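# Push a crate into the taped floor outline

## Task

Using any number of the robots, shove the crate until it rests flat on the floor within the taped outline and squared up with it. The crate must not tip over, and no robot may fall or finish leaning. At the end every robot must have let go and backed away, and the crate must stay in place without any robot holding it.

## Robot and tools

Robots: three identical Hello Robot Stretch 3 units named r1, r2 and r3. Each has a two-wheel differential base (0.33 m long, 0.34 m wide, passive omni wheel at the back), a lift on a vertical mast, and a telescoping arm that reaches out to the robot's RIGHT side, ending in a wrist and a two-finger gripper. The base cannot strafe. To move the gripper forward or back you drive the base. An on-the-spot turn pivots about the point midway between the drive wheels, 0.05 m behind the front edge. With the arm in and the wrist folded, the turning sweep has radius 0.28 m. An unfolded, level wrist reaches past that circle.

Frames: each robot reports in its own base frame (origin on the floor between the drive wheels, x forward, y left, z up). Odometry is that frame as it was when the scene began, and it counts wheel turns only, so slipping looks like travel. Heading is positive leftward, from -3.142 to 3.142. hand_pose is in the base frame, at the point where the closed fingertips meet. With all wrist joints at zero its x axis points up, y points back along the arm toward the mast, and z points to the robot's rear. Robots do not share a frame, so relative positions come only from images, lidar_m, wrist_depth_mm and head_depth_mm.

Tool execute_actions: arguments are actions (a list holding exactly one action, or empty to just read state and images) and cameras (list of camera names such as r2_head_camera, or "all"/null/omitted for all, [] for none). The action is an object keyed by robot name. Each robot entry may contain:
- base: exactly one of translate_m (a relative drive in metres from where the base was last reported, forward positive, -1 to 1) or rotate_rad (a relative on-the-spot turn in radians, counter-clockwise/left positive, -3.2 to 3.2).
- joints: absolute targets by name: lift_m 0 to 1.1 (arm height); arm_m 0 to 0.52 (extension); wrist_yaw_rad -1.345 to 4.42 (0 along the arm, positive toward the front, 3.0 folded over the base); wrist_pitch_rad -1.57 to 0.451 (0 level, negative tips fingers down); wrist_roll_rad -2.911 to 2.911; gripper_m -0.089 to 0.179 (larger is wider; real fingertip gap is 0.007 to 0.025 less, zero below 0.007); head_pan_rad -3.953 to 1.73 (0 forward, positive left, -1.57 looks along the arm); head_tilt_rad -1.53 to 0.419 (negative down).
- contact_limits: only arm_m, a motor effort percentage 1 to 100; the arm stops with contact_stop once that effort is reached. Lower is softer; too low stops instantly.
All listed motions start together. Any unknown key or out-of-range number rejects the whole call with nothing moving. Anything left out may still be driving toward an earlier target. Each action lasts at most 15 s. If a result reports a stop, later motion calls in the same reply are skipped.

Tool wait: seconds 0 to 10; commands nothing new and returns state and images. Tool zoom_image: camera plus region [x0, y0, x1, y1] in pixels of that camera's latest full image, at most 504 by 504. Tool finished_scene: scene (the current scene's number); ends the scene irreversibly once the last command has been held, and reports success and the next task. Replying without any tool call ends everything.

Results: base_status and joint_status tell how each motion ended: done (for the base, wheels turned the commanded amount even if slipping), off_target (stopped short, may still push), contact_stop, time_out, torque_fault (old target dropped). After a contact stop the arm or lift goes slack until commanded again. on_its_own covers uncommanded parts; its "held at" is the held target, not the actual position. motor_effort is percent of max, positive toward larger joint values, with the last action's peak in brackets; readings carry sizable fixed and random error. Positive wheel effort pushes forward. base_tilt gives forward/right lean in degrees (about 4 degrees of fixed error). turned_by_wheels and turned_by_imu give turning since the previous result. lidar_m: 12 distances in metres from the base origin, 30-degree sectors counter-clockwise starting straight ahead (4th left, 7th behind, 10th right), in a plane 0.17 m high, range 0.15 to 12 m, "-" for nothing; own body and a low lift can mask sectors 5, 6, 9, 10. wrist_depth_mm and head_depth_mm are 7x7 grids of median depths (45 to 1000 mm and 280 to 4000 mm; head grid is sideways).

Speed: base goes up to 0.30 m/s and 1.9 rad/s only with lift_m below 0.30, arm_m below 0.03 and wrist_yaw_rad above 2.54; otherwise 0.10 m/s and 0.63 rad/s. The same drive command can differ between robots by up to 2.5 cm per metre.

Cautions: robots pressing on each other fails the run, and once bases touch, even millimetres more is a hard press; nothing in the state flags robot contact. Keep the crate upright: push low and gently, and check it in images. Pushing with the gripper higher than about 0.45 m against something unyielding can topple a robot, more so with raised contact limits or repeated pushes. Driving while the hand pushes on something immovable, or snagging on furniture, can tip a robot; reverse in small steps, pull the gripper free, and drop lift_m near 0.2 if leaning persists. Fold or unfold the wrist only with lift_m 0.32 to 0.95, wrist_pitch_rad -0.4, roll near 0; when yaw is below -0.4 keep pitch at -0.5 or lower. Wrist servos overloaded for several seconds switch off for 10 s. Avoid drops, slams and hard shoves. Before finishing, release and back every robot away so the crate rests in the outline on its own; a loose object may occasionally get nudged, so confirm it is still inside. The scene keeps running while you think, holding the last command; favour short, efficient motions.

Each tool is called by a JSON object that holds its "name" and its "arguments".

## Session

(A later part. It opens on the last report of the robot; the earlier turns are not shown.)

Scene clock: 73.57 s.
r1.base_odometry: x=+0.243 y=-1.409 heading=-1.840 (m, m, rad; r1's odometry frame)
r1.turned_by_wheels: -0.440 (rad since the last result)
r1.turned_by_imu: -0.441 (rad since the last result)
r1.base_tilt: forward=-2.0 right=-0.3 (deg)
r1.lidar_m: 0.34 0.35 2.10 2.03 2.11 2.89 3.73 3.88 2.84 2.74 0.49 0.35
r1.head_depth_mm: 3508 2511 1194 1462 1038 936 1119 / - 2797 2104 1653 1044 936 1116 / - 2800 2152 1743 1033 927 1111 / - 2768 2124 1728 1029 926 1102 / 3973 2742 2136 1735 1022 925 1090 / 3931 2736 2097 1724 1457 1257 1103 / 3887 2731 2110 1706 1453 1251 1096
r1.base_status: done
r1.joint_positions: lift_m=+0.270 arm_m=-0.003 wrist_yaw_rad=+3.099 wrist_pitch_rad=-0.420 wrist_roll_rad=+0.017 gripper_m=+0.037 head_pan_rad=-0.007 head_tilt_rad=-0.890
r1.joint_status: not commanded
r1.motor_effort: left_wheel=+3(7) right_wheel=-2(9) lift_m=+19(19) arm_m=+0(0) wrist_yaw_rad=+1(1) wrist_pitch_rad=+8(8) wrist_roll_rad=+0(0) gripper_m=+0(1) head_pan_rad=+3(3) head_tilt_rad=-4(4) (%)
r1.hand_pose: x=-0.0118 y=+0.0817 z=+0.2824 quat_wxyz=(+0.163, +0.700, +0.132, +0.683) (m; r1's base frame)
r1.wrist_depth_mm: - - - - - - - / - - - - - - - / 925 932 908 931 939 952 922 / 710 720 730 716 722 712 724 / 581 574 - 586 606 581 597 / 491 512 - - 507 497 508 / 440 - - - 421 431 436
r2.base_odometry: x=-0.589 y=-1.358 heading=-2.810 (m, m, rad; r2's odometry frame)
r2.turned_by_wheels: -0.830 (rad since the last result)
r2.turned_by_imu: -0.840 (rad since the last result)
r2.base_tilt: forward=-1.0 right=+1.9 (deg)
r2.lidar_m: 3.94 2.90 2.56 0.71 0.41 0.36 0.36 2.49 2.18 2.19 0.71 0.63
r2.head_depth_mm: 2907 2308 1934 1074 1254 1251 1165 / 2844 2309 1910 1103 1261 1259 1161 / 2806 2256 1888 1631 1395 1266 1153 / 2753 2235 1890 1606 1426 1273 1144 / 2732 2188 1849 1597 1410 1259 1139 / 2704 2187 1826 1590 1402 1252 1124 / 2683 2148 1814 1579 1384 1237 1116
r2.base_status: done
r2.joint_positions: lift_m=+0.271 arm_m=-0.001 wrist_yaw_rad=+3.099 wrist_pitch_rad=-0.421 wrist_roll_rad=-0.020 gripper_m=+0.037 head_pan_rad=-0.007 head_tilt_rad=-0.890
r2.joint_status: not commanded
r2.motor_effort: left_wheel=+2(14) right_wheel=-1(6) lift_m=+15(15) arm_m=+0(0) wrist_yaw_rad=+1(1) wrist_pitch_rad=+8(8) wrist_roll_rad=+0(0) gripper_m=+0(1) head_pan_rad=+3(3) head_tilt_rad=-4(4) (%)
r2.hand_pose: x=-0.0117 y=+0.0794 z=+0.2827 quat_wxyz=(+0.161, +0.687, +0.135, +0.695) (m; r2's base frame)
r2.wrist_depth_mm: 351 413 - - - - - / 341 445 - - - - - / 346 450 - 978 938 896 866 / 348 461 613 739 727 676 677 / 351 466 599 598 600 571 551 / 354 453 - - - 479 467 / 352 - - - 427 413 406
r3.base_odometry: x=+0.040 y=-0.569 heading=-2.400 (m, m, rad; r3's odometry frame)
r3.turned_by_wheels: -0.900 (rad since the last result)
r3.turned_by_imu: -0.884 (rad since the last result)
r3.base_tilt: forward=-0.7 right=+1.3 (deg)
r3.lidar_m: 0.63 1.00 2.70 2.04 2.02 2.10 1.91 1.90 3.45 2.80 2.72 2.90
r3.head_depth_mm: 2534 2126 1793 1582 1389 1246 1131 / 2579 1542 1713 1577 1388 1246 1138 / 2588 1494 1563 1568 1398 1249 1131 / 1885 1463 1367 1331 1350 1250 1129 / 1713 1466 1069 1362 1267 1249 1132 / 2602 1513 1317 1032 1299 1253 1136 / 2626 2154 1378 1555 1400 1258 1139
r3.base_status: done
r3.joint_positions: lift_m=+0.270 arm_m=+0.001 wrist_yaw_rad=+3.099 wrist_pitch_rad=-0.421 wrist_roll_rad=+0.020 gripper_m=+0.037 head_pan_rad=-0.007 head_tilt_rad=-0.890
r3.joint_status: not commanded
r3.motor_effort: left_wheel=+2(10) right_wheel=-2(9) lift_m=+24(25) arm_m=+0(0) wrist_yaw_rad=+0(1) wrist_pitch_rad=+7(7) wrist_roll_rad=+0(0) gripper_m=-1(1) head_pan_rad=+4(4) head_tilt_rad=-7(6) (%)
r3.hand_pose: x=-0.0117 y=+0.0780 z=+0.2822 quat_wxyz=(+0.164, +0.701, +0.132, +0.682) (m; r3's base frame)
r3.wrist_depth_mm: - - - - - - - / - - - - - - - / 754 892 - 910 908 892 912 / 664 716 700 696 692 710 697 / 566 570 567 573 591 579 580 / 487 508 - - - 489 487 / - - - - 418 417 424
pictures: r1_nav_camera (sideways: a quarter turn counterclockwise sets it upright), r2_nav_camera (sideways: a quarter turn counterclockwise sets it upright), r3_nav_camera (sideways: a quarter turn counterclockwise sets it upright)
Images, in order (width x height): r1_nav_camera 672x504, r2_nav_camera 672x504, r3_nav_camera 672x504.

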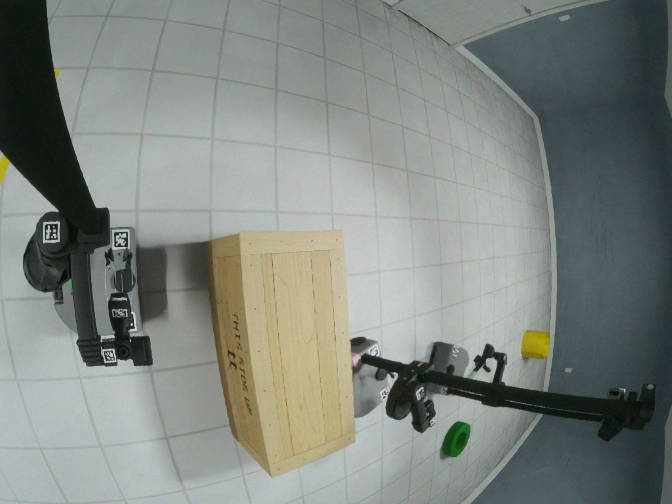

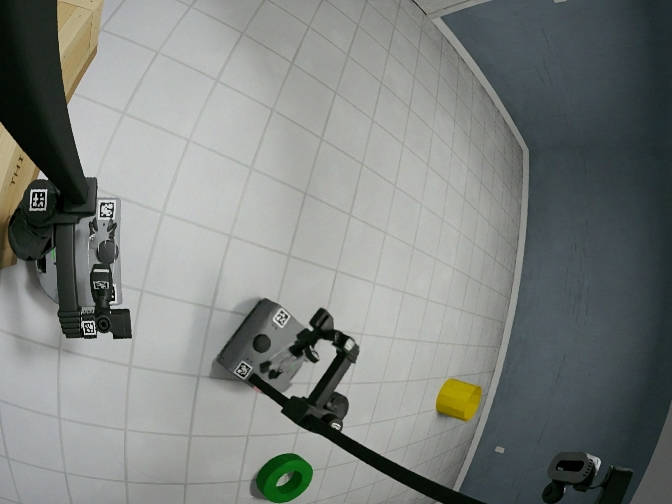

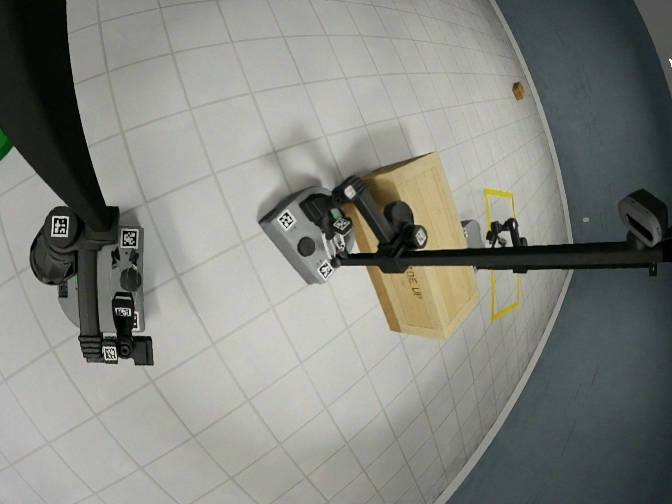

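{"name": "execute_actions", "arguments": {"actions": [{"r1":{"base":{"translate_m":0.26},"joints":{"lift_m":0.62}},"r2":{"base":{"translate_m":-0.07},"joints":{"lift_m":0.32}}}], "cameras": ["r1_nav_camera","r3_nav_camera"]}}

Scene clock: 82.67 s.
r1.base_odometry: x=+0.174 y=-1.660 heading=-1.839 (m, m, rad; r1's odometry frame)
r1.turned_by_wheels: +0.000 (rad since the last result)
r1.turned_by_imu: +0.002 (rad since the last result)
r1.base_tilt: forward=-1.9 right=-0.4 (deg)
r1.lidar_m: - - 2.10 2.03 2.11 2.90 4.00 3.90 2.85 0.32 0.15 -
r1.head_depth_mm: 3482 2786 1850 1753 1227 899 789 / - 2818 2145 1741 1438 896 788 / - 2788 2150 1738 1459 894 785 / - 2806 2146 1715 1466 893 782 / 3960 2767 2117 1731 1442 886 781 / 3885 2751 2120 1726 1447 1259 1087 / 3855 2722 2114 1703 1455 1256 1099
r1.base_status: done
r1.joint_positions: lift_m=+0.620 arm_m=-0.003 wrist_yaw_rad=+3.100 wrist_pitch_rad=-0.419 wrist_roll_rad=+0.017 gripper_m=+0.037 head_pan_rad=-0.007 head_tilt_rad=-0.890
r1.joint_status: all done
r1.motor_effort: left_wheel=+2(8) right_wheel=-2(7) lift_m=+23(27) arm_m=+0(1) wrist_yaw_rad=+0(0) wrist_pitch_rad=+8(8) wrist_roll_rad=+0(0) gripper_m=+0(0) head_pan_rad=+2(2) head_tilt_rad=-4(4) (%)
r1.hand_pose: x=-0.0118 y=+0.0818 z=+0.6322 quat_wxyz=(+0.163, +0.700, +0.131, +0.683) (m; r1's base frame)
r1.wrist_depth_mm: - - - - - - - / - - - - - - - / - - - - - - - / - - - - - - - / - - - - - - - / 903 923 - 903 959 904 912 / 797 794 - 783 785 809 801
r2.base_odometry: x=-0.522 y=-1.335 heading=-2.810 (m, m, rad; r2's odometry frame)
r2.turned_by_wheels: +0.000 (rad since the last result)
r2.turned_by_imu: -0.001 (rad since the last result)
r2.base_tilt: forward=-1.1 right=+1.8 (deg)
r2.lidar_m: 3.99 2.92 2.58 0.57 0.33 0.29 0.29 2.46 2.16 2.16 2.54 0.69
r2.head_depth_mm: 2858 2312 1944 1393 1246 1291 1166 / 2849 2298 1916 1135 1305 1284 1162 / 2809 2248 1891 1603 1392 1271 1146 / 2767 2234 1860 1625 1419 1265 1143 / 2688 2225 1858 1601 1406 1257 1138 / 2714 2174 1828 1596 1395 1255 1129 / 2652 2146 1828 1574 1385 1236 1121
r2.base_status: done
r2.joint_positions: lift_m=+0.319 arm_m=-0.001 wrist_yaw_rad=+3.099 wrist_pitch_rad=-0.420 wrist_roll_rad=-0.020 gripper_m=+0.037 head_pan_rad=-0.007 head_tilt_rad=-0.890
r2.joint_status: all done
r2.motor_effort: left_wheel=+3(10) right_wheel=-1(6) lift_m=+49(53) arm_m=+0(0) wrist_yaw_rad=+2(1) wrist_pitch_rad=+7(7) wrist_roll_rad=+0(0) gripper_m=+0(0) head_pan_rad=+3(3) head_tilt_rad=-4(4) (%)
r2.hand_pose: x=-0.0117 y=+0.0795 z=+0.3315 quat_wxyz=(+0.161, +0.687, +0.135, +0.695) (m; r2's base frame)
r2.wrist_depth_mm: - 609 - - - - - / 327 372 - - - - - / 278 361 - - - - 970 / 283 370 490 842 819 791 765 / 286 375 503 678 669 645 624 / 290 386 524 567 - 540 532 / 295 368 - - 471 462 457
r3.base_odometry: x=+0.040 y=-0.569 heading=-2.400 (m, m, rad; r3's odometry frame)
r3.turned_by_wheels: +0.000 (rad since the last result)
r3.turned_by_imu: +0.000 (rad since the last result)
r3.base_tilt: forward=-0.7 right=+1.2 (deg)
r3.lidar_m: 0.69 0.70 2.70 2.04 2.02 2.10 1.91 1.90 3.47 2.80 2.72 2.90
r3.head_depth_mm: 2555 2120 1799 1558 1384 1245 1131 / 2601 1538 1702 1575 1385 1252 1136 / 2420 1505 1571 1564 1384 1252 1134 / 2599 1501 1451 1571 1398 1247 1138 / 819 1047 1068 1334 1330 1251 1137 / 2622 1514 1082 1098 1308 1260 1137 / 2609 2145 1345 1511 1400 1264 1142
r3.base_status: not commanded
r3.joint_positions: lift_m=+0.270 arm_m=+0.001 wrist_yaw_rad=+3.099 wrist_pitch_rad=-0.421 wrist_roll_rad=+0.020 gripper_m=+0.037 head_pan_rad=-0.007 head_tilt_rad=-0.890
r3.joint_status: not commanded
r3.motor_effort: left_wheel=+2(2) right_wheel=-2(2) lift_m=+24(24) arm_m=+0(0) wrist_yaw_rad=+0(1) wrist_pitch_rad=+7(7) wrist_roll_rad=+0(0) gripper_m=-1(0) head_pan_rad=+4(5) head_tilt_rad=-6(7) (%)
r3.hand_pose: x=-0.0117 y=+0.0780 z=+0.2822 quat_wxyz=(+0.164, +0.701, +0.132, +0.682) (m; r3's base frame)
r3.wrist_depth_mm: - - - - - - - / - - - - - - - / 747 902 - 909 906 915 881 / 639 702 690 698 711 690 710 / 567 568 571 578 594 572 573 / 480 519 - - - 477 484 / - - - - 421 423 432
pictures: r1_nav_camera (sideways: a quarter turn counterclockwise sets it upright), r3_nav_camera (sideways: a quarter turn counterclockwise sets it upright)
Images, in order (width x height): r1_nav_camera 672x504, r3_nav_camera 672x504.

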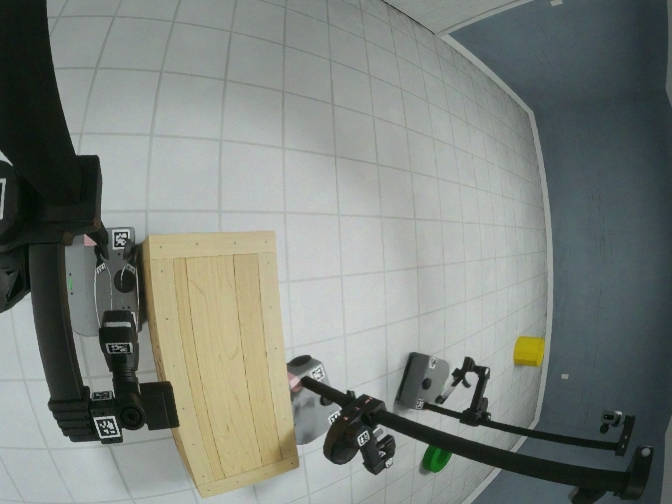

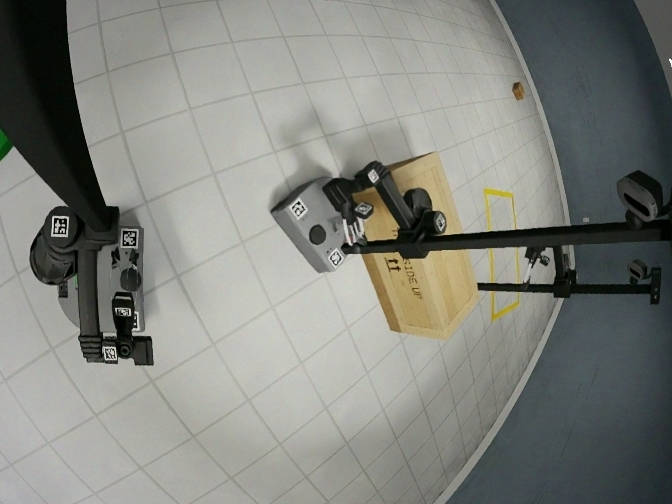

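{"name": "execute_actions", "arguments": {"actions": [{"r1":{"base":{"translate_m":0.12}},"r2":{"base":{"translate_m":-0.13}}}], "cameras": ["r1_nav_camera","r3_nav_camera"]}}

Scene clock: 87.10 s.
r1.base_odometry: x=+0.143 y=-1.775 heading=-1.838 (m, m, rad; r1's odometry frame)
r1.turned_by_wheels: +0.001 (rad since the last result)
r1.turned_by_imu: -0.160 (rad since the last result)
r1.base_tilt: forward=-2.0 right=-0.4 (deg)
r1.lidar_m: - - 2.22 2.03 2.05 2.52 4.06 4.10 3.02 0.20 0.15 -
r1.head_depth_mm: - 2802 1969 1761 1211 899 786 / - 2803 1889 1755 1463 894 788 / 3781 2772 2142 1750 1466 894 783 / 3967 2780 2142 1749 1464 887 781 / 3940 2754 2116 1730 1462 888 780 / 3818 2713 2088 1709 1452 1227 1045 / 3941 2717 2080 1705 1446 1255 1100
r1.base_status: translate_m off_target (by the wheels' count: +0.1196 of +0.1200)
r1.joint_positions: lift_m=+0.620 arm_m=-0.003 wrist_yaw_rad=+3.100 wrist_pitch_rad=-0.418 wrist_roll_rad=+0.017 gripper_m=+0.037 head_pan_rad=-0.006 head_tilt_rad=-0.893
r1.joint_status: not commanded
r1.on_its_own: left_wheel is at rest, and its effort (+49) is outside its rest range (-18 to +18); right_wheel is at rest, and its effort (+33) is outside its rest range (-18 to +18)
r1.motor_effort: left_wheel=+49(54) right_wheel=+33(79) lift_m=+21(24) arm_m=+0(0) wrist_yaw_rad=+0(3) wrist_pitch_rad=+7(8) wrist_roll_rad=+0(0) gripper_m=-1(0) head_pan_rad=+2(3) head_tilt_rad=-4(4) (%)
r1.hand_pose: x=-0.0119 y=+0.0820 z=+0.6327 quat_wxyz=(+0.162, +0.700, +0.131, +0.683) (m; r1's base frame)
r1.wrist_depth_mm: - - - - - - - / - - - - - - - / - - - - - - - / - - - - - - - / - - - - - - - / 938 909 - 916 959 927 917 / 785 807 - 782 788 817 806
r2.base_odometry: x=-0.400 y=-1.293 heading=-2.810 (m, m, rad; r2's odometry frame)
r2.turned_by_wheels: +0.000 (rad since the last result)
r2.turned_by_imu: +0.049 (rad since the last result)
r2.base_tilt: forward=-1.1 right=+2.0 (deg)
r2.lidar_m: 4.07 2.89 2.61 0.39 0.28 0.27 0.27 2.36 2.13 2.14 2.59 0.75
r2.head_depth_mm: 2889 2345 1937 1402 1296 1290 1159 / 2869 2282 1901 1356 1367 1279 1164 / 2825 2245 1868 1630 1421 1275 1147 / 2726 2220 1890 1612 1420 1265 1139 / 2698 2217 1839 1597 1408 1258 1132 / 2627 2166 1834 1598 1409 1253 1128 / 2642 2125 1810 1570 1390 1236 1126
r2.base_status: translate_m off_target (by the wheels' count: -0.1295 of -0.1300)
r2.joint_positions: lift_m=+0.319 arm_m=-0.001 wrist_yaw_rad=+3.100 wrist_pitch_rad=-0.420 wrist_roll_rad=-0.020 gripper_m=+0.037 head_pan_rad=-0.006 head_tilt_rad=-0.893
r2.joint_status: not commanded
r2.on_its_own: left_wheel is at rest, and its effort (-92) is outside its rest range (-18 to +18); right_wheel is at rest, and its effort (-41) is outside its rest range (-18 to +18)
r2.motor_effort: left_wheel=-92(100) right_wheel=-41(52) lift_m=+48(49) arm_m=+0(0) wrist_yaw_rad=+0(1) wrist_pitch_rad=+7(8) wrist_roll_rad=+0(0) gripper_m=+0(1) head_pan_rad=+3(3) head_tilt_rad=-3(4) (%)
r2.hand_pose: x=-0.0119 y=+0.0796 z=+0.3317 quat_wxyz=(+0.161, +0.687, +0.135, +0.695) (m; r2's base frame)
r2.wrist_depth_mm: - 609 - 604 - - - / 332 312 - 593 - - - / 241 290 - 631 - - 962 / 242 301 369 706 805 789 762 / 251 312 401 671 677 627 627 / 258 323 417 557 - 544 527 / 266 317 - - 474 465 454
r3.base_odometry: x=+0.040 y=-0.569 heading=-2.400 (m, m, rad; r3's odometry frame)
r3.turned_by_wheels: +0.000 (rad since the last result)
r3.turned_by_imu: +0.000 (rad since the last result)
r3.base_tilt: forward=-0.7 right=+1.3 (deg)
r3.lidar_m: 0.78 0.75 2.69 2.05 2.02 2.10 1.91 1.90 3.44 2.80 2.72 2.89
r3.head_depth_mm: 2554 2125 1808 1570 1387 1247 1135 / 2557 1569 1628 1581 1390 1253 1130 / 2421 1501 1506 1573 1397 1246 1134 / 2572 1495 1441 1581 1399 1258 1136 / 2584 1464 1342 1379 1369 1253 1139 / 872 1107 1108 1309 1324 1260 1136 / 2598 2144 1128 1315 1385 1264 1138
r3.base_status: not commanded
r3.joint_positions: lift_m=+0.270 arm_m=+0.001 wrist_yaw_rad=+3.099 wrist_pitch_rad=-0.421 wrist_roll_rad=+0.020 gripper_m=+0.037 head_pan_rad=-0.007 head_tilt_rad=-0.890
r3.joint_status: not commanded
r3.motor_effort: left_wheel=+2(3) right_wheel=-2(2) lift_m=+24(25) arm_m=+0(0) wrist_yaw_rad=+1(1) wrist_pitch_rad=+7(7) wrist_roll_rad=+0(0) gripper_m=+0(0) head_pan_rad=+4(4) head_tilt_rad=-6(7) (%)
r3.hand_pose: x=-0.0117 y=+0.0780 z=+0.2822 quat_wxyz=(+0.164, +0.701, +0.132, +0.682) (m; r3's base frame)
r3.wrist_depth_mm: - - - - - - - / - - - - - - - / 749 910 - 909 903 912 925 / 653 698 695 693 701 694 686 / 573 576 577 565 590 578 569 / 479 514 - - - 485 485 / - - - - 421 422 425
pictures: r1_nav_camera (sideways: a quarter turn counterclockwise sets it upright), r3_nav_camera (sideways: a quarter turn counterclockwise sets it upright)
Images, in order (width x height): r1_nav_camera 672x504, r3_nav_camera 672x504.

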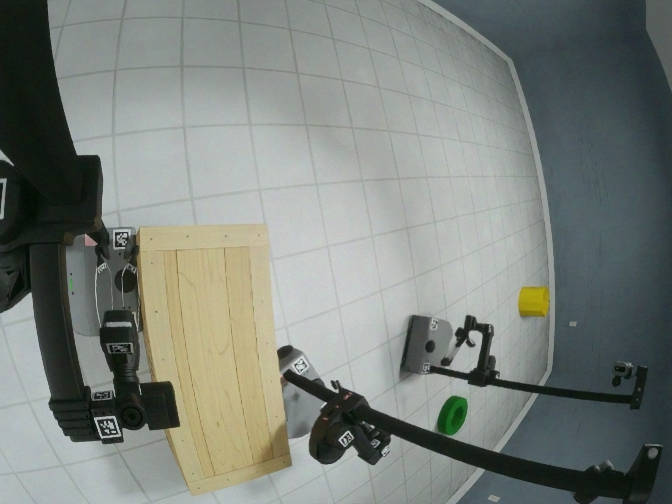

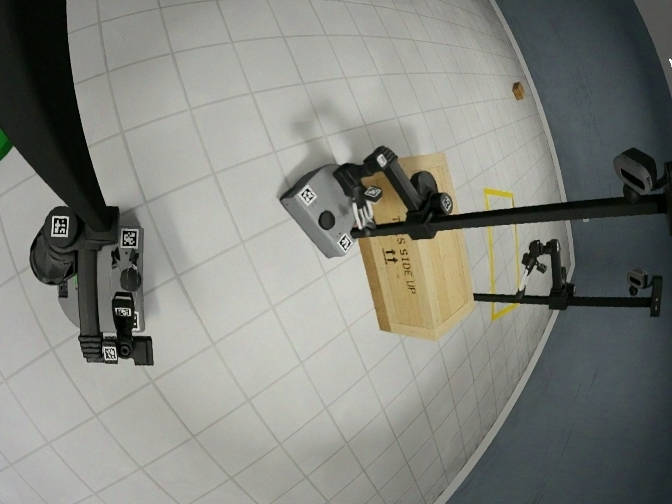

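{"name": "execute_actions", "arguments": {"actions": [{"r1":{"base":{"translate_m":0.11}},"r2":{"base":{"translate_m":-0.12}}}], "cameras": ["r1_nav_camera","r3_nav_camera"]}}

Scene clock: 91.43 s.
r1.base_odometry: x=+0.114 y=-1.881 heading=-1.838 (m, m, rad; r1's odometry frame)
r1.turned_by_wheels: +0.001 (rad since the last result)
r1.turned_by_imu: -0.060 (rad since the last result)
r1.base_tilt: forward=-2.0 right=-0.4 (deg)
r1.lidar_m: - - 2.29 2.02 2.03 2.40 4.08 4.08 3.11 0.20 0.15 -
r1.head_depth_mm: - 2524 2106 1757 1210 897 789 / 3996 2805 1875 1757 1481 897 790 / 3425 2797 2006 1740 1461 893 783 / - 2791 2120 1742 1456 890 784 / 3933 2723 2097 1728 1451 887 781 / 3854 2698 2103 1722 1461 1225 1051 / 3814 2775 2076 1703 1437 1243 1099
r1.base_status: translate_m off_target (by the wheels' count: +0.1096 of +0.1100)
r1.joint_positions: lift_m=+0.620 arm_m=-0.003 wrist_yaw_rad=+3.100 wrist_pitch_rad=-0.418 wrist_roll_rad=+0.017 gripper_m=+0.037 head_pan_rad=-0.006 head_tilt_rad=-0.893
r1.joint_status: not commanded
r1.on_its_own: left_wheel is at rest, and its effort (+47) is outside its rest range (-18 to +18); right_wheel is at rest, and its effort (+39) is outside its rest range (-18 to +18)
r1.motor_effort: left_wheel=+47(53) right_wheel=+39(56) lift_m=+21(21) arm_m=+0(0) wrist_yaw_rad=+0(1) wrist_pitch_rad=+7(7) wrist_roll_rad=+0(0) gripper_m=+0(1) head_pan_rad=+3(3) head_tilt_rad=-3(3) (%)
r1.hand_pose: x=-0.0119 y=+0.0820 z=+0.6327 quat_wxyz=(+0.162, +0.700, +0.131, +0.683) (m; r1's base frame)
r1.wrist_depth_mm: - - - - - - - / - - - - - - - / - - - - - - - / - - - - - - - / - - - - - - - / 905 913 - 940 959 933 908 / 800 818 - 812 791 801 812
r2.base_odometry: x=-0.287 y=-1.254 heading=-2.810 (m, m, rad; r2's odometry frame)
r2.turned_by_wheels: +0.000 (rad since the last result)
r2.turned_by_imu: -0.076 (rad since the last result)
r2.base_tilt: forward=-1.2 right=+1.9 (deg)
r2.lidar_m: 4.07 3.01 2.65 0.40 0.28 0.27 0.27 2.43 2.10 2.10 2.43 0.77
r2.head_depth_mm: 2893 2317 1918 1360 1405 1289 1165 / 2865 2255 1825 1377 1347 1280 1153 / 2786 2242 1873 1399 1411 1272 1149 / 2746 2242 1868 1609 1423 1265 1135 / 2714 2209 1833 1600 1415 1254 1137 / 2700 2182 1852 1587 1399 1250 1125 / 2642 2150 1806 1577 1383 1240 1122
r2.base_status: translate_m off_target (by the wheels' count: -0.1195 of -0.1200)
r2.joint_positions: lift_m=+0.319 arm_m=-0.001 wrist_yaw_rad=+3.100 wrist_pitch_rad=-0.420 wrist_roll_rad=-0.020 gripper_m=+0.037 head_pan_rad=-0.006 head_tilt_rad=-0.893
r2.joint_status: not commanded
r2.on_its_own: left_wheel is at rest, and its effort (-90) is outside its rest range (-18 to +18); right_wheel is at rest, and its effort (-43) is outside its rest range (-18 to +18)
r2.motor_effort: left_wheel=-90(95) right_wheel=-43(46) lift_m=+48(48) arm_m=+0(0) wrist_yaw_rad=+0(0) wrist_pitch_rad=+7(7) wrist_roll_rad=+0(0) gripper_m=-1(0) head_pan_rad=+3(3) head_tilt_rad=-3(3) (%)
r2.hand_pose: x=-0.0119 y=+0.0796 z=+0.3317 quat_wxyz=(+0.161, +0.687, +0.135, +0.695) (m; r2's base frame)
r2.wrist_depth_mm: - 611 - 617 - - - / 332 311 - 607 - - - / 243 291 - 651 - - 947 / 242 303 376 725 819 792 775 / 249 315 403 678 670 650 620 / 259 327 420 565 - 540 529 / 267 323 - - 471 467 459
r3.base_odometry: x=+0.040 y=-0.569 heading=-2.400 (m, m, rad; r3's odometry frame)
r3.turned_by_wheels: +0.000 (rad since the last result)
r3.turned_by_imu: +0.000 (rad since the last result)
r3.base_tilt: forward=-0.7 right=+1.2 (deg)
r3.lidar_m: 0.90 0.77 2.69 2.04 2.02 2.10 1.91 1.90 3.47 2.81 2.72 2.89
r3.head_depth_mm: 2557 2110 1788 1569 1389 1245 1131 / 2575 2023 1577 1579 1386 1253 1130 / 2427 1503 1489 1579 1393 1242 1137 / 2588 1515 1434 1581 1379 1243 1135 / 2589 1515 1369 1392 1395 1252 1137 / 871 1075 1204 1337 1344 1255 1140 / 2607 2152 1108 1119 1384 1260 1141
r3.base_status: not commanded
r3.joint_positions: lift_m=+0.270 arm_m=+0.001 wrist_yaw_rad=+3.099 wrist_pitch_rad=-0.421 wrist_roll_rad=+0.020 gripper_m=+0.037 head_pan_rad=-0.007 head_tilt_rad=-0.890
r3.joint_status: not commanded
r3.motor_effort: left_wheel=+2(2) right_wheel=-1(1) lift_m=+24(24) arm_m=+0(0) wrist_yaw_rad=+0(0) wrist_pitch_rad=+7(7) wrist_roll_rad=+0(0) gripper_m=+0(0) head_pan_rad=+4(4) head_tilt_rad=-7(6) (%)
r3.hand_pose: x=-0.0117 y=+0.0780 z=+0.2822 quat_wxyz=(+0.164, +0.701, +0.132, +0.682) (m; r3's base frame)
r3.wrist_depth_mm: - - - - - - - / - - - - - - - / 745 898 - 893 890 886 911 / 658 707 702 699 689 714 711 / 572 565 582 566 599 571 574 / 482 512 - - - 482 486 / - - - - 427 420 426
pictures: r1_nav_camera (sideways: a quarter turn counterclockwise sets it upright), r3_nav_camera (sideways: a quarter turn counterclockwise sets it upright)
Images, in order (width x height): r1_nav_camera 672x504, r3_nav_camera 672x504.

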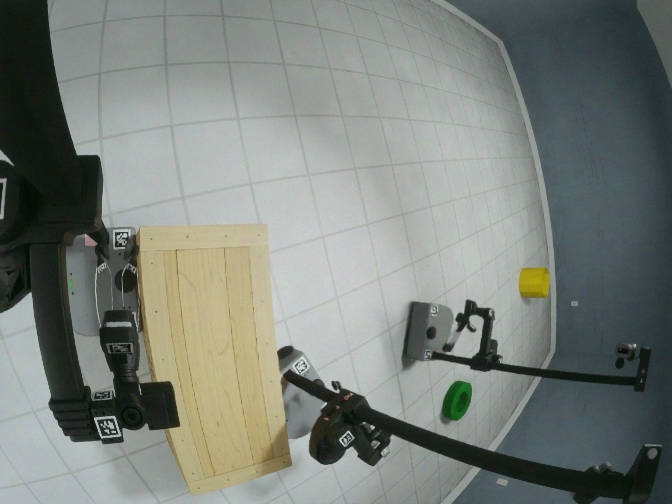

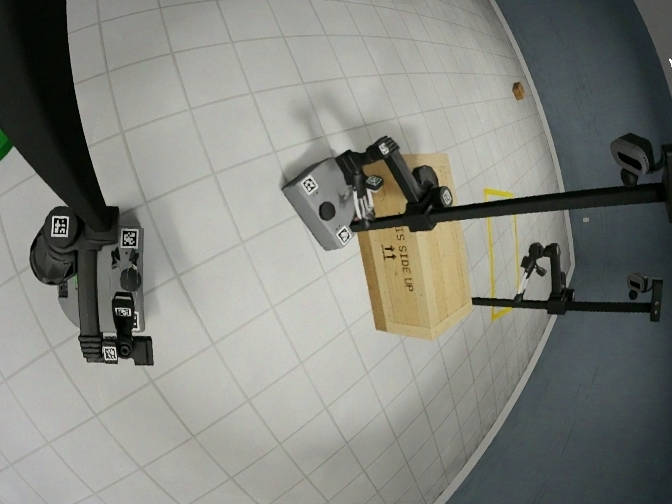

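{"name": "execute_actions", "arguments": {"actions": [{"r1":{"base":{"translate_m":-0.4},"joints":{"lift_m":0.27}},"r2":{"base":{"translate_m":0.15},"joints":{"lift_m":0.27}},"r3":{"base":{"rotate_rad":0.04}}}], "cameras": []}}

{"name": "execute_actions", "arguments": {"actions": [{"r1":{"base":{"rotate_rad":1.0}},"r2":{"base":{"rotate_rad":0.75}}}], "cameras": ["r1_nav_camera","r3_nav_camera"]}}

Scene clock: 115.33 s.
r1.base_odometry: x=+0.219 y=-1.495 heading=-1.838 (m, m, rad; r1's odometry frame)
r1.turned_by_wheels: +0.000 (rad since the last result)
r1.turned_by_imu: +0.002 (rad since the last result)
r1.base_tilt: forward=-2.0 right=-0.3 (deg)
r1.lidar_m: 0.45 0.47 2.18 1.93 1.94 2.30 3.69 3.71 3.24 2.84 0.65 0.47
r1.head_depth_mm: 1618 2599 1368 1545 1042 1175 1119 / - 1982 1324 1516 1035 1157 1121 / 3515 2585 2100 1618 1030 1162 1117 / 3933 2740 2146 1723 1032 1147 1113 / 3939 2764 2137 1723 1020 1143 1107 / 3828 2694 2110 1713 1450 1253 1100 / 3821 2686 2094 1701 1443 1255 1100
r1.base_status: done
r1.joint_positions: lift_m=+0.270 arm_m=-0.003 wrist_yaw_rad=+3.100 wrist_pitch_rad=-0.418 wrist_roll_rad=+0.017 gripper_m=+0.037 head_pan_rad=-0.006 head_tilt_rad=-0.893
r1.joint_status: all done
r1.motor_effort: left_wheel=+1(39) right_wheel=+0(36) lift_m=+19(17) arm_m=+0(1) wrist_yaw_rad=+0(0) wrist_pitch_rad=+7(7) wrist_roll_rad=+0(0) gripper_m=+1(0) head_pan_rad=+3(3) head_tilt_rad=-3(3) (%)
r1.hand_pose: x=-0.0119 y=+0.0820 z=+0.2829 quat_wxyz=(+0.162, +0.700, +0.131, +0.683) (m; r1's base frame)
r1.wrist_depth_mm: - - - - - - - / - - - - - - - / 931 903 937 917 937 935 936 / 712 728 720 727 736 709 710 / 586 575 - 579 620 599 602 / 500 513 - - 525 508 501 / 442 - - - 420 433 435
r2.base_odometry: x=-0.429 y=-1.303 heading=-2.810 (m, m, rad; r2's odometry frame)
r2.turned_by_wheels: +0.000 (rad since the last result)
r2.turned_by_imu: -0.002 (rad since the last result)
r2.base_tilt: forward=-1.3 right=+1.8 (deg)
r2.lidar_m: 3.92 3.00 2.61 0.60 0.42 0.40 0.41 2.46 2.14 2.14 2.48 0.63
r2.head_depth_mm: 2925 2304 1930 1370 1227 1281 1164 / 2863 2290 1908 1120 1248 1266 1155 / 2814 2253 1909 1539 1318 1281 1150 / 2721 2237 1858 1615 1431 1275 1141 / 2717 2178 1857 1595 1412 1251 1137 / 2632 2173 1821 1582 1402 1246 1132 / 2636 2125 1809 1580 1387 1239 1122
r2.base_status: done
r2.joint_positions: lift_m=+0.271 arm_m=-0.001 wrist_yaw_rad=+3.100 wrist_pitch_rad=-0.420 wrist_roll_rad=-0.020 gripper_m=+0.037 head_pan_rad=-0.006 head_tilt_rad=-0.893
r2.joint_status: all done
r2.motor_effort: left_wheel=+0(81) right_wheel=+0(40) lift_m=+15(44) arm_m=+0(0) wrist_yaw_rad=+0(0) wrist_pitch_rad=+7(7) wrist_roll_rad=+0(0) gripper_m=+0(0) head_pan_rad=+3(2) head_tilt_rad=-3(3) (%)
r2.hand_pose: x=-0.0119 y=+0.0796 z=+0.2830 quat_wxyz=(+0.161, +0.687, +0.135, +0.695) (m; r2's base frame)
r2.wrist_depth_mm: 349 402 - - - - - / 343 423 - - - - - / 350 441 - 934 948 909 878 / 360 460 563 747 726 694 672 / 371 472 584 601 601 571 559 / 378 477 - - - 482 473 / 386 - - - 422 415 413
r3.base_odometry: x=+0.040 y=-0.569 heading=-2.360 (m, m, rad; r3's odometry frame)
r3.turned_by_wheels: +0.040 (rad since the last result)
r3.turned_by_imu: +0.039 (rad since the last result)
r3.base_tilt: forward=-0.7 right=+1.2 (deg)
r3.lidar_m: 0.63 0.65 2.61 2.03 2.01 2.13 1.89 1.92 3.51 2.78 2.72 1.21
r3.head_depth_mm: 2557 2120 1802 1575 1395 1247 1130 / 2563 1488 1505 1571 1391 1254 1130 / 2128 1504 1469 1563 1395 1250 1133 / 2064 1477 1366 1515 1348 1255 1131 / 752 1434 1064 1362 1270 1251 1142 / 2576 1516 1348 1041 1250 1259 1144 / 2652 2109 1446 1527 1398 1253 1141
r3.base_status: done
r3.joint_positions: lift_m=+0.270 arm_m=+0.001 wrist_yaw_rad=+3.099 wrist_pitch_rad=-0.421 wrist_roll_rad=+0.020 gripper_m=+0.037 head_pan_rad=-0.007 head_tilt_rad=-0.890
r3.joint_status: not commanded
r3.motor_effort: left_wheel=-1(4) right_wheel=+4(7) lift_m=+24(24) arm_m=-1(0) wrist_yaw_rad=+0(0) wrist_pitch_rad=+7(7) wrist_roll_rad=+0(1) gripper_m=-1(0) head_pan_rad=+4(4) head_tilt_rad=-7(7) (%)
r3.hand_pose: x=-0.0117 y=+0.0780 z=+0.2822 quat_wxyz=(+0.164, +0.701, +0.132, +0.682) (m; r3's base frame)
r3.wrist_depth_mm: - - - - - - - / - - - - - - - / 763 930 - 911 911 926 914 / 659 697 714 694 700 703 720 / 568 570 565 565 594 579 573 / 479 518 - - - 481 482 / - - - - 422 418 422
pictures: none
No camera images: the call's "cameras" was empty. Leave "cameras" out to get every camera's image.

Scene clock: 117.23 s.
r1.base_odometry: x=+0.219 y=-1.495 heading=-0.838 (m, m, rad; r1's odometry frame)
r1.turned_by_wheels: +1.000 (rad since the last result)
r1.turned_by_imu: +1.003 (rad since the last result)
r1.base_tilt: forward=-2.0 right=-0.4 (deg)
r1.lidar_m: 2.25 1.93 1.93 2.24 3.68 3.69 3.33 2.84 0.69 0.48 0.45 0.46
r1.head_depth_mm: 3600 2845 2166 1761 1484 916 989 / 3137 2808 2156 1761 1484 1272 1096 / 2765 2779 2142 1732 1468 1270 1114 / 2490 2681 2125 1728 1465 1263 1110 / 2199 2514 2098 1727 1466 1257 1106 / 2041 2327 2115 1714 1443 1248 1106 / 1875 2074 2110 1715 1440 1251 1097
r1.base_status: done
r1.joint_positions: lift_m=+0.270 arm_m=-0.003 wrist_yaw_rad=+3.100 wrist_pitch_rad=-0.418 wrist_roll_rad=+0.017 gripper_m=+0.037 head_pan_rad=-0.006 head_tilt_rad=-0.893
r1.joint_status: not commanded
r1.motor_effort: left_wheel=-1(6) right_wheel=+3(10) lift_m=+19(19) arm_m=+0(0) wrist_yaw_rad=+0(0) wrist_pitch_rad=+7(7) wrist_roll_rad=+0(0) gripper_m=+0(0) head_pan_rad=+3(3) head_tilt_rad=-3(3) (%)
r1.hand_pose: x=-0.0119 y=+0.0820 z=+0.2829 quat_wxyz=(+0.162, +0.700, +0.131, +0.683) (m; r1's base frame)
r1.wrist_depth_mm: - - - - - - - / - - - - - - - / 934 932 957 932 949 925 914 / 716 723 729 723 723 729 744 / 572 593 - 586 617 596 592 / 493 513 - - 511 503 506 / 440 - - - 419 434 433
r2.base_odometry: x=-0.429 y=-1.303 heading=-2.060 (m, m, rad; r2's odometry frame)
r2.turned_by_wheels: +0.750 (rad since the last result)
r2.turned_by_imu: +0.758 (rad since the last result)
r2.base_tilt: forward=-1.2 right=+1.8 (deg)
r2.lidar_m: 2.72 2.61 0.49 0.40 0.40 0.44 2.24 2.13 2.19 0.70 0.63 3.83
r2.head_depth_mm: 2889 2330 1916 1655 1454 1291 1162 / 2853 2282 1915 1649 1439 1284 1155 / 2815 2273 1878 1618 1432 1273 1146 / 2713 2215 1855 1609 1419 1270 1137 / 2685 2194 1837 1598 1410 1256 1137 / 2565 2149 1829 1586 1394 1248 1132 / 2456 2134 1797 1565 1388 1235 1118
r2.base_status: done
r2.joint_positions: lift_m=+0.271 arm_m=-0.001 wrist_yaw_rad=+3.100 wrist_pitch_rad=-0.420 wrist_roll_rad=-0.020 gripper_m=+0.037 head_pan_rad=-0.006 head_tilt_rad=-0.893
r2.joint_status: not commanded
r2.motor_effort: left_wheel=-3(13) right_wheel=+2(7) lift_m=+16(15) arm_m=+0(0) wrist_yaw_rad=+0(0) wrist_pitch_rad=+7(7) wrist_roll_rad=+0(0) gripper_m=+0(0) head_pan_rad=+3(3) head_tilt_rad=-3(3) (%)
r2.hand_pose: x=-0.0119 y=+0.0796 z=+0.2830 quat_wxyz=(+0.161, +0.687, +0.135, +0.695) (m; r2's base frame)
r2.wrist_depth_mm: 342 357 - 431 477 535 - / 351 379 - 466 525 590 - / 378 413 - 507 585 676 875 / 418 444 480 573 652 695 693 / 613 486 529 596 601 574 551 / 536 512 - - - 485 473 / 461 - - - 426 416 410
r3.base_odometry: x=+0.040 y=-0.569 heading=-2.360 (m, m, rad; r3's odometry frame)
r3.turned_by_wheels: +0.000 (rad since the last result)
r3.turned_by_imu: +0.000 (rad since the last result)
r3.base_tilt: forward=-0.7 right=+1.2 (deg)
r3.lidar_m: 0.63 0.65 2.61 2.03 2.01 2.13 1.90 1.92 3.49 2.78 2.72 1.21
r3.head_depth_mm: 2602 2124 1803 1557 1392 1250 1128 / 2571 1497 1500 1568 1392 1251 1133 / 2575 1497 1466 1574 1392 1250 1135 / 1854 1505 1429 1582 1394 1253 1132 / 2599 1513 1361 1306 1206 1257 1137 / 765 904 1051 1012 1207 1260 1138 / 2616 2108 1351 1535 1357 1255 1134
r3.base_status: not commanded
r3.joint_positions: lift_m=+0.270 arm_m=+0.001 wrist_yaw_rad=+3.099 wrist_pitch_rad=-0.421 wrist_roll_rad=+0.020 gripper_m=+0.037 head_pan_rad=-0.007 head_tilt_rad=-0.890
r3.joint_status: not commanded
r3.motor_effort: left_wheel=-1(1) right_wheel=+4(4) lift_m=+24(24) arm_m=+0(1) wrist_yaw_rad=+1(1) wrist_pitch_rad=+7(7) wrist_roll_rad=+0(0) gripper_m=+0(1) head_pan_rad=+4(4) head_tilt_rad=-5(7) (%)
r3.hand_pose: x=-0.0117 y=+0.0780 z=+0.2822 quat_wxyz=(+0.164, +0.701, +0.132, +0.682) (m; r3's base frame)
r3.wrist_depth_mm: - - - - - - - / - - - - - - - / 762 883 - 925 883 942 921 / 665 691 711 692 717 696 707 / 563 577 561 570 600 582 580 / 485 527 - - - 484 484 / - - - - 423 420 428
pictures: r1_nav_camera (sideways: a quarter turn counterclockwise sets it upright), r3_nav_camera (sideways: a quarter turn counterclockwise sets it upright)
Images, in order (width x height): r1_nav_camera 672x504, r3_nav_camera 672x504.

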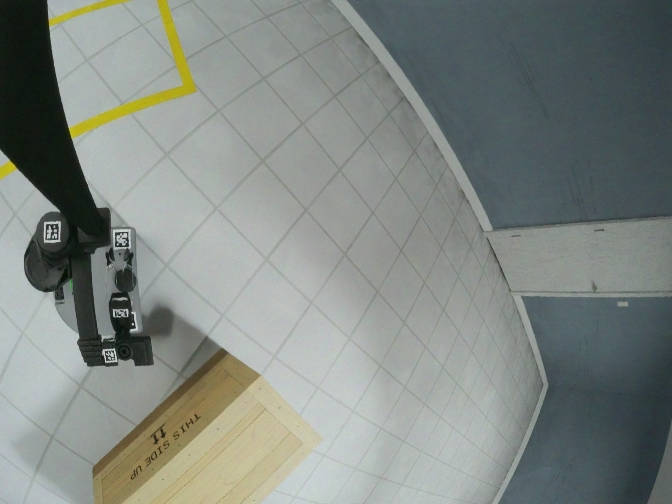

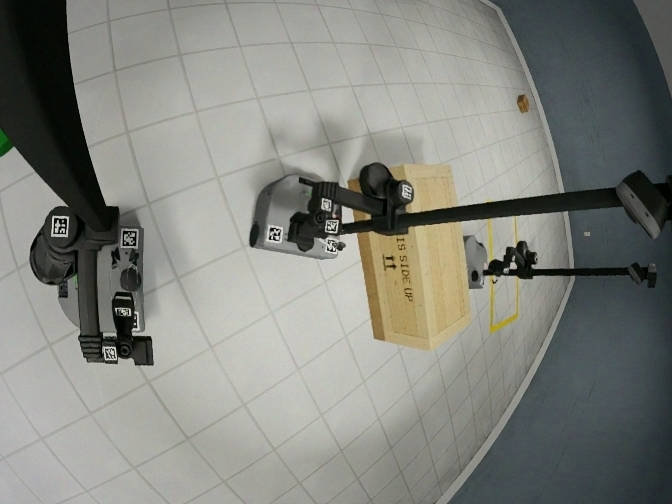

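{"name": "execute_actions", "arguments": {"actions": [{"r1":{"base":{"translate_m":1.0}},"r2":{"base":{"translate_m":-0.33}},"r3":{"base":{"translate_m":0.25}}}], "cameras": []}}

{"name": "execute_actions", "arguments": {"actions": [{"r1":{"base":{"rotate_rad":-1.82}},"r2":{"base":{"rotate_rad":-1.39}}}], "cameras": ["r1_nav_camera","r2_nav_camera","r3_nav_camera"]}}

Scene clock: 127.10 s.
r1.base_odometry: x=+0.888 y=-2.238 heading=-0.838 (m, m, rad; r1's odometry frame)
r1.turned_by_wheels: +0.000 (rad since the last result)
r1.turned_by_imu: +0.004 (rad since the last result)
r1.base_tilt: forward=-2.0 right=-0.3 (deg)
r1.lidar_m: 1.43 1.23 1.23 1.42 2.45 4.41 4.13 0.70 0.72 1.62 3.59 2.50
r1.head_depth_mm: 2306 2668 2178 1749 1474 1279 1118 / 1989 2415 2157 1749 1476 1275 1113 / 1707 2029 2127 1748 1463 1268 1115 / 1517 1792 2028 1736 1457 1266 1110 / 1366 1571 1856 1725 1460 1262 1105 / 1271 1446 1682 1716 1454 1251 1100 / 1166 1315 1487 1642 1447 1249 1100
r1.base_status: done
r1.joint_positions: lift_m=+0.270 arm_m=-0.003 wrist_yaw_rad=+3.100 wrist_pitch_rad=-0.418 wrist_roll_rad=+0.017 gripper_m=+0.037 head_pan_rad=-0.006 head_tilt_rad=-0.893
r1.joint_status: not commanded
r1.motor_effort: left_wheel=-1(6) right_wheel=+3(11) lift_m=+19(19) arm_m=+1(0) wrist_yaw_rad=+0(0) wrist_pitch_rad=+7(7) wrist_roll_rad=+0(0) gripper_m=+0(0) head_pan_rad=+3(3) head_tilt_rad=-4(3) (%)
r1.hand_pose: x=-0.0119 y=+0.0820 z=+0.2829 quat_wxyz=(+0.162, +0.700, +0.131, +0.683) (m; r1's base frame)
r1.wrist_depth_mm: - - - - - - 926 / - - - - - - 976 / 909 946 948 925 926 952 949 / 703 726 724 739 715 729 717 / 592 587 - 595 628 595 599 / 495 513 - - 517 497 508 / 438 - - - 422 433 432
r2.base_odometry: x=-0.274 y=-1.012 heading=-2.060 (m, m, rad; r2's odometry frame)
r2.turned_by_wheels: +0.000 (rad since the last result)
r2.turned_by_imu: -0.002 (rad since the last result)
r2.base_tilt: forward=-1.3 right=+1.9 (deg)
r2.lidar_m: 2.99 0.68 0.35 0.29 4.60 2.73 1.95 1.85 1.91 2.54 0.59 0.61
r2.head_depth_mm: 2880 2301 1933 1571 1204 1171 1165 / 2829 2269 1902 1637 1312 1244 1159 / 2765 2263 1901 1632 1425 1274 1145 / 2736 2207 1876 1618 1419 1264 1146 / 2735 2206 1855 1596 1403 1261 1142 / 2648 2155 1840 1584 1399 1248 1125 / 2633 2149 1807 1574 1390 1238 1121
r2.base_status: done
r2.joint_positions: lift_m=+0.271 arm_m=-0.001 wrist_yaw_rad=+3.100 wrist_pitch_rad=-0.420 wrist_roll_rad=-0.020 gripper_m=+0.037 head_pan_rad=-0.006 head_tilt_rad=-0.893
r2.joint_status: not commanded
r2.motor_effort: left_wheel=-3(16) right_wheel=+1(3) lift_m=+15(15) arm_m=+0(0) wrist_yaw_rad=+0(0) wrist_pitch_rad=+7(7) wrist_roll_rad=+0(0) gripper_m=+0(0) head_pan_rad=+3(3) head_tilt_rad=-3(3) (%)
r2.hand_pose: x=-0.0119 y=+0.0796 z=+0.2830 quat_wxyz=(+0.161, +0.687, +0.135, +0.695) (m; r2's base frame)
r2.wrist_depth_mm: - - - 318 346 392 452 / - - - 355 383 438 521 / - - - 392 427 498 586 / 831 785 771 432 480 571 646 / 646 634 618 474 551 566 558 / 538 524 - - - 482 467 / 461 - - - 424 412 412
r3.base_odometry: x=-0.137 y=-0.745 heading=-2.360 (m, m, rad; r3's odometry frame)
r3.turned_by_wheels: +0.000 (rad since the last result)
r3.turned_by_imu: +0.000 (rad since the last result)
r3.base_tilt: forward=-0.7 right=+1.3 (deg)
r3.lidar_m: 0.83 0.62 0.61 2.14 2.11 2.24 2.14 2.21 3.45 2.67 2.63 0.94
r3.head_depth_mm: 2530 2121 1755 1545 1390 1245 1129 / 2590 2116 1271 1453 1398 1248 1132 / 2556 2140 1279 1409 1391 1250 1131 / 2596 2127 1281 1361 1399 1251 1131 / 2576 2128 1281 1319 1401 1259 1135 / 2603 2144 1292 1283 1404 1256 1137 / 2607 2146 1287 1238 1327 1229 1141
r3.base_status: done
r3.joint_positions: lift_m=+0.270 arm_m=+0.001 wrist_yaw_rad=+3.099 wrist_pitch_rad=-0.421 wrist_roll_rad=+0.020 gripper_m=+0.037 head_pan_rad=-0.007 head_tilt_rad=-0.890
r3.joint_status: not commanded
r3.motor_effort: left_wheel=-1(5) right_wheel=+4(12) lift_m=+24(24) arm_m=+0(0) wrist_yaw_rad=+0(0) wrist_pitch_rad=+7(7) wrist_roll_rad=+0(0) gripper_m=+0(1) head_pan_rad=+4(4) head_tilt_rad=-6(6) (%)
r3.hand_pose: x=-0.0117 y=+0.0781 z=+0.2823 quat_wxyz=(+0.164, +0.701, +0.132, +0.682) (m; r3's base frame)
r3.wrist_depth_mm: - - - - - - - / - - - - - - - / 883 913 - 912 912 591 543 / 701 699 705 693 710 614 587 / 565 574 565 571 591 567 576 / 482 518 - - - 488 486 / - - - - 420 417 419
pictures: none
No camera images: the call's "cameras" was empty. Leave "cameras" out to get every camera's image.

Scene clock: 129.50 s.
r1.base_odometry: x=+0.888 y=-2.238 heading=-2.658 (m, m, rad; r1's odometry frame)
r1.turned_by_wheels: -1.820 (rad since the last result)
r1.turned_by_imu: -1.822 (rad since the last result)
r1.base_tilt: forward=-2.0 right=-0.4 (deg)
r1.lidar_m: 1.61 3.49 4.37 1.69 1.27 1.22 1.28 1.77 4.40 4.61 0.70 0.70
r1.head_depth_mm: 3106 2837 1839 1238 1090 1231 1124 / 3234 2818 2149 1762 1210 1274 1115 / 3416 2814 2169 1753 1473 1269 1113 / 3481 1772 1981 1745 1453 1257 1106 / 3706 2654 1990 1733 1460 1260 1109 / 3876 2712 2106 1721 1445 1258 1109 / 3801 2717 2099 1700 1453 1248 1102
r1.base_status: done
r1.joint_positions: lift_m=+0.270 arm_m=-0.003 wrist_yaw_rad=+3.100 wrist_pitch_rad=-0.418 wrist_roll_rad=+0.017 gripper_m=+0.037 head_pan_rad=-0.006 head_tilt_rad=-0.893
r1.joint_status: not commanded
r1.motor_effort: left_wheel=+3(9) right_wheel=-3(8) lift_m=+19(18) arm_m=+0(0) wrist_yaw_rad=+0(1) wrist_pitch_rad=+7(7) wrist_roll_rad=+0(0) gripper_m=-1(0) head_pan_rad=+3(3) head_tilt_rad=-3(3) (%)
r1.hand_pose: x=-0.0119 y=+0.0820 z=+0.2829 quat_wxyz=(+0.162, +0.700, +0.131, +0.683) (m; r1's base frame)
r1.wrist_depth_mm: - - - - - - - / - - - - - - - / 911 924 955 906 926 922 944 / 710 705 723 716 729 724 721 / 596 584 - 598 606 589 596 / 497 507 - - 519 503 499 / 443 - - - 420 432 432
r2.base_odometry: x=-0.274 y=-1.012 heading=+2.833 (m, m, rad; r2's odometry frame)
r2.turned_by_wheels: -1.390 (rad since the last result)
r2.turned_by_imu: -1.406 (rad since the last result)
r2.base_tilt: forward=-1.2 right=+1.8 (deg)
r2.lidar_m: 2.69 0.59 0.62 2.91 0.49 0.31 0.29 4.58 2.31 1.87 1.85 2.02
r2.head_depth_mm: 2655 2310 1936 1666 1453 1295 1165 / 2808 2275 1920 1646 1437 1285 1155 / 2805 2230 1825 1616 1434 1277 1147 / 2769 2225 1788 1613 1413 1272 1143 / 2716 2196 1846 1604 1406 1258 1133 / 2677 2162 1825 1584 1393 1249 1129 / 2496 2143 1804 1538 1216 1207 1117
r2.base_status: done
r2.joint_positions: lift_m=+0.271 arm_m=-0.001 wrist_yaw_rad=+3.100 wrist_pitch_rad=-0.420 wrist_roll_rad=-0.020 gripper_m=+0.037 head_pan_rad=-0.006 head_tilt_rad=-0.893
r2.joint_status: not commanded
r2.motor_effort: left_wheel=+2(14) right_wheel=-2(5) lift_m=+15(15) arm_m=+0(1) wrist_yaw_rad=+0(0) wrist_pitch_rad=+7(7) wrist_roll_rad=+0(0) gripper_m=+0(1) head_pan_rad=+2(3) head_tilt_rad=-3(3) (%)
r2.hand_pose: x=-0.0119 y=+0.0796 z=+0.2830 quat_wxyz=(+0.161, +0.687, +0.135, +0.695) (m; r2's base frame)
r2.wrist_depth_mm: 449 685 - - - - - / 411 692 - - - - - / 396 654 - 954 948 859 552 / 385 616 763 752 722 688 541 / 372 583 627 593 603 570 534 / 366 508 - - - 485 470 / 349 - - - 425 413 410
r3.base_odometry: x=-0.137 y=-0.745 heading=-2.360 (m, m, rad; r3's odometry frame)
r3.turned_by_wheels: +0.000 (rad since the last result)
r3.turned_by_imu: +0.000 (rad since the last result)
r3.base_tilt: forward=-0.7 right=+1.2 (deg)
r3.lidar_m: 0.82 0.60 0.61 2.14 2.12 2.24 2.14 2.21 3.43 2.67 2.63 0.94
r3.head_depth_mm: 2573 2117 1772 1548 1400 1244 1131 / 2575 2116 1282 1464 1390 1250 1133 / 2584 2127 1277 1402 1392 1242 1134 / 2582 2141 1278 1364 1399 1250 1139 / 2571 2147 1280 1321 1397 1258 1138 / 2591 2138 1291 1277 1378 1235 1138 / 2604 2158 1288 950 1169 1204 1140
r3.base_status: not commanded
r3.joint_positions: lift_m=+0.270 arm_m=+0.001 wrist_yaw_rad=+3.099 wrist_pitch_rad=-0.421 wrist_roll_rad=+0.020 gripper_m=+0.037 head_pan_rad=-0.007 head_tilt_rad=-0.890
r3.joint_status: not commanded
r3.motor_effort: left_wheel=-2(1) right_wheel=+4(4) lift_m=+24(24) arm_m=+0(0) wrist_yaw_rad=+1(1) wrist_pitch_rad=+7(7) wrist_roll_rad=+0(0) gripper_m=+0(0) head_pan_rad=+4(4) head_tilt_rad=-6(7) (%)
r3.hand_pose: x=-0.0117 y=+0.0781 z=+0.2823 quat_wxyz=(+0.164, +0.701, +0.132, +0.682) (m; r3's base frame)
r3.wrist_depth_mm: - - - - - - - / - - - - - - - / 878 911 - 904 909 779 548 / 708 701 702 702 707 662 521 / 568 559 579 575 594 562 515 / 489 521 - - - 488 485 / - - - - 420 423 415
pictures: r1_nav_camera (sideways: a quarter turn counterclockwise sets it upright), r2_nav_camera (sideways: a quarter turn counterclockwise sets it upright), r3_nav_camera (sideways: a quarter turn counterclockwise sets it upright)
Images, in order (width x height): r1_nav_camera 672x504, r2_nav_camera 672x504, r3_nav_camera 672x504.

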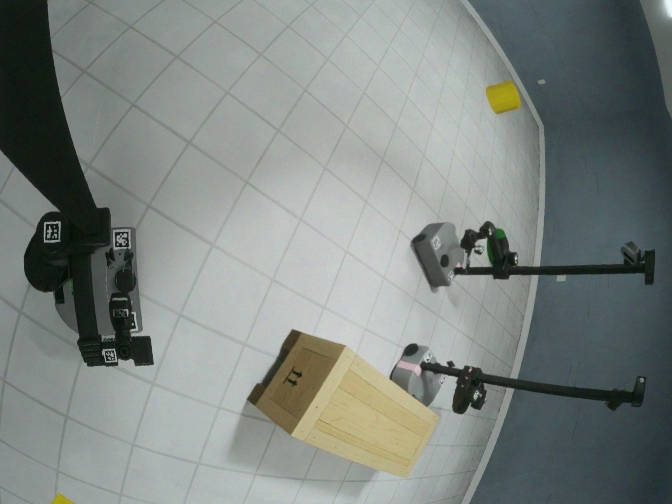

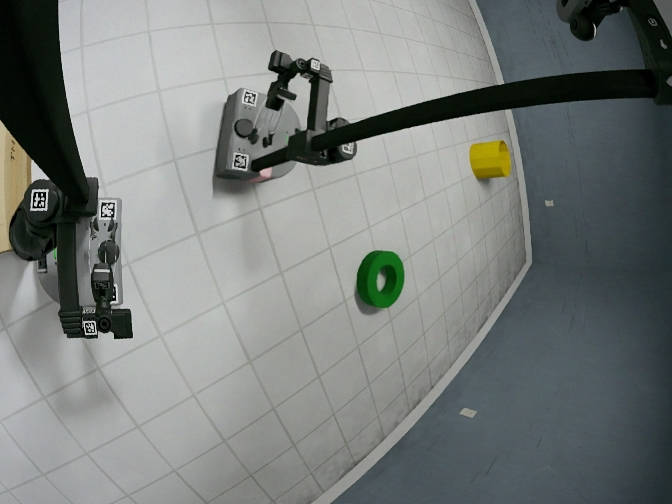

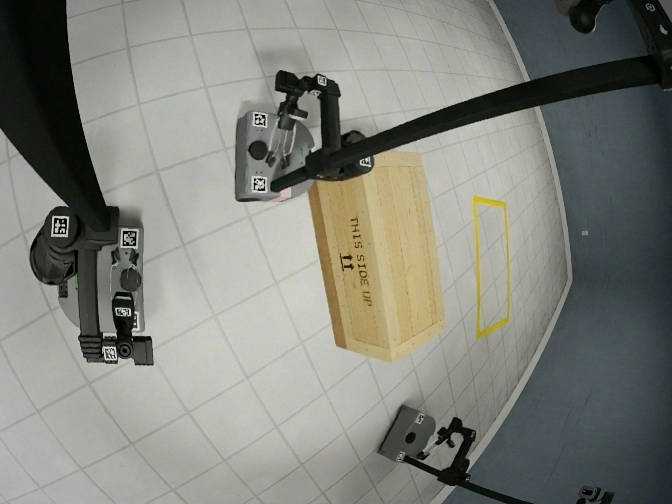

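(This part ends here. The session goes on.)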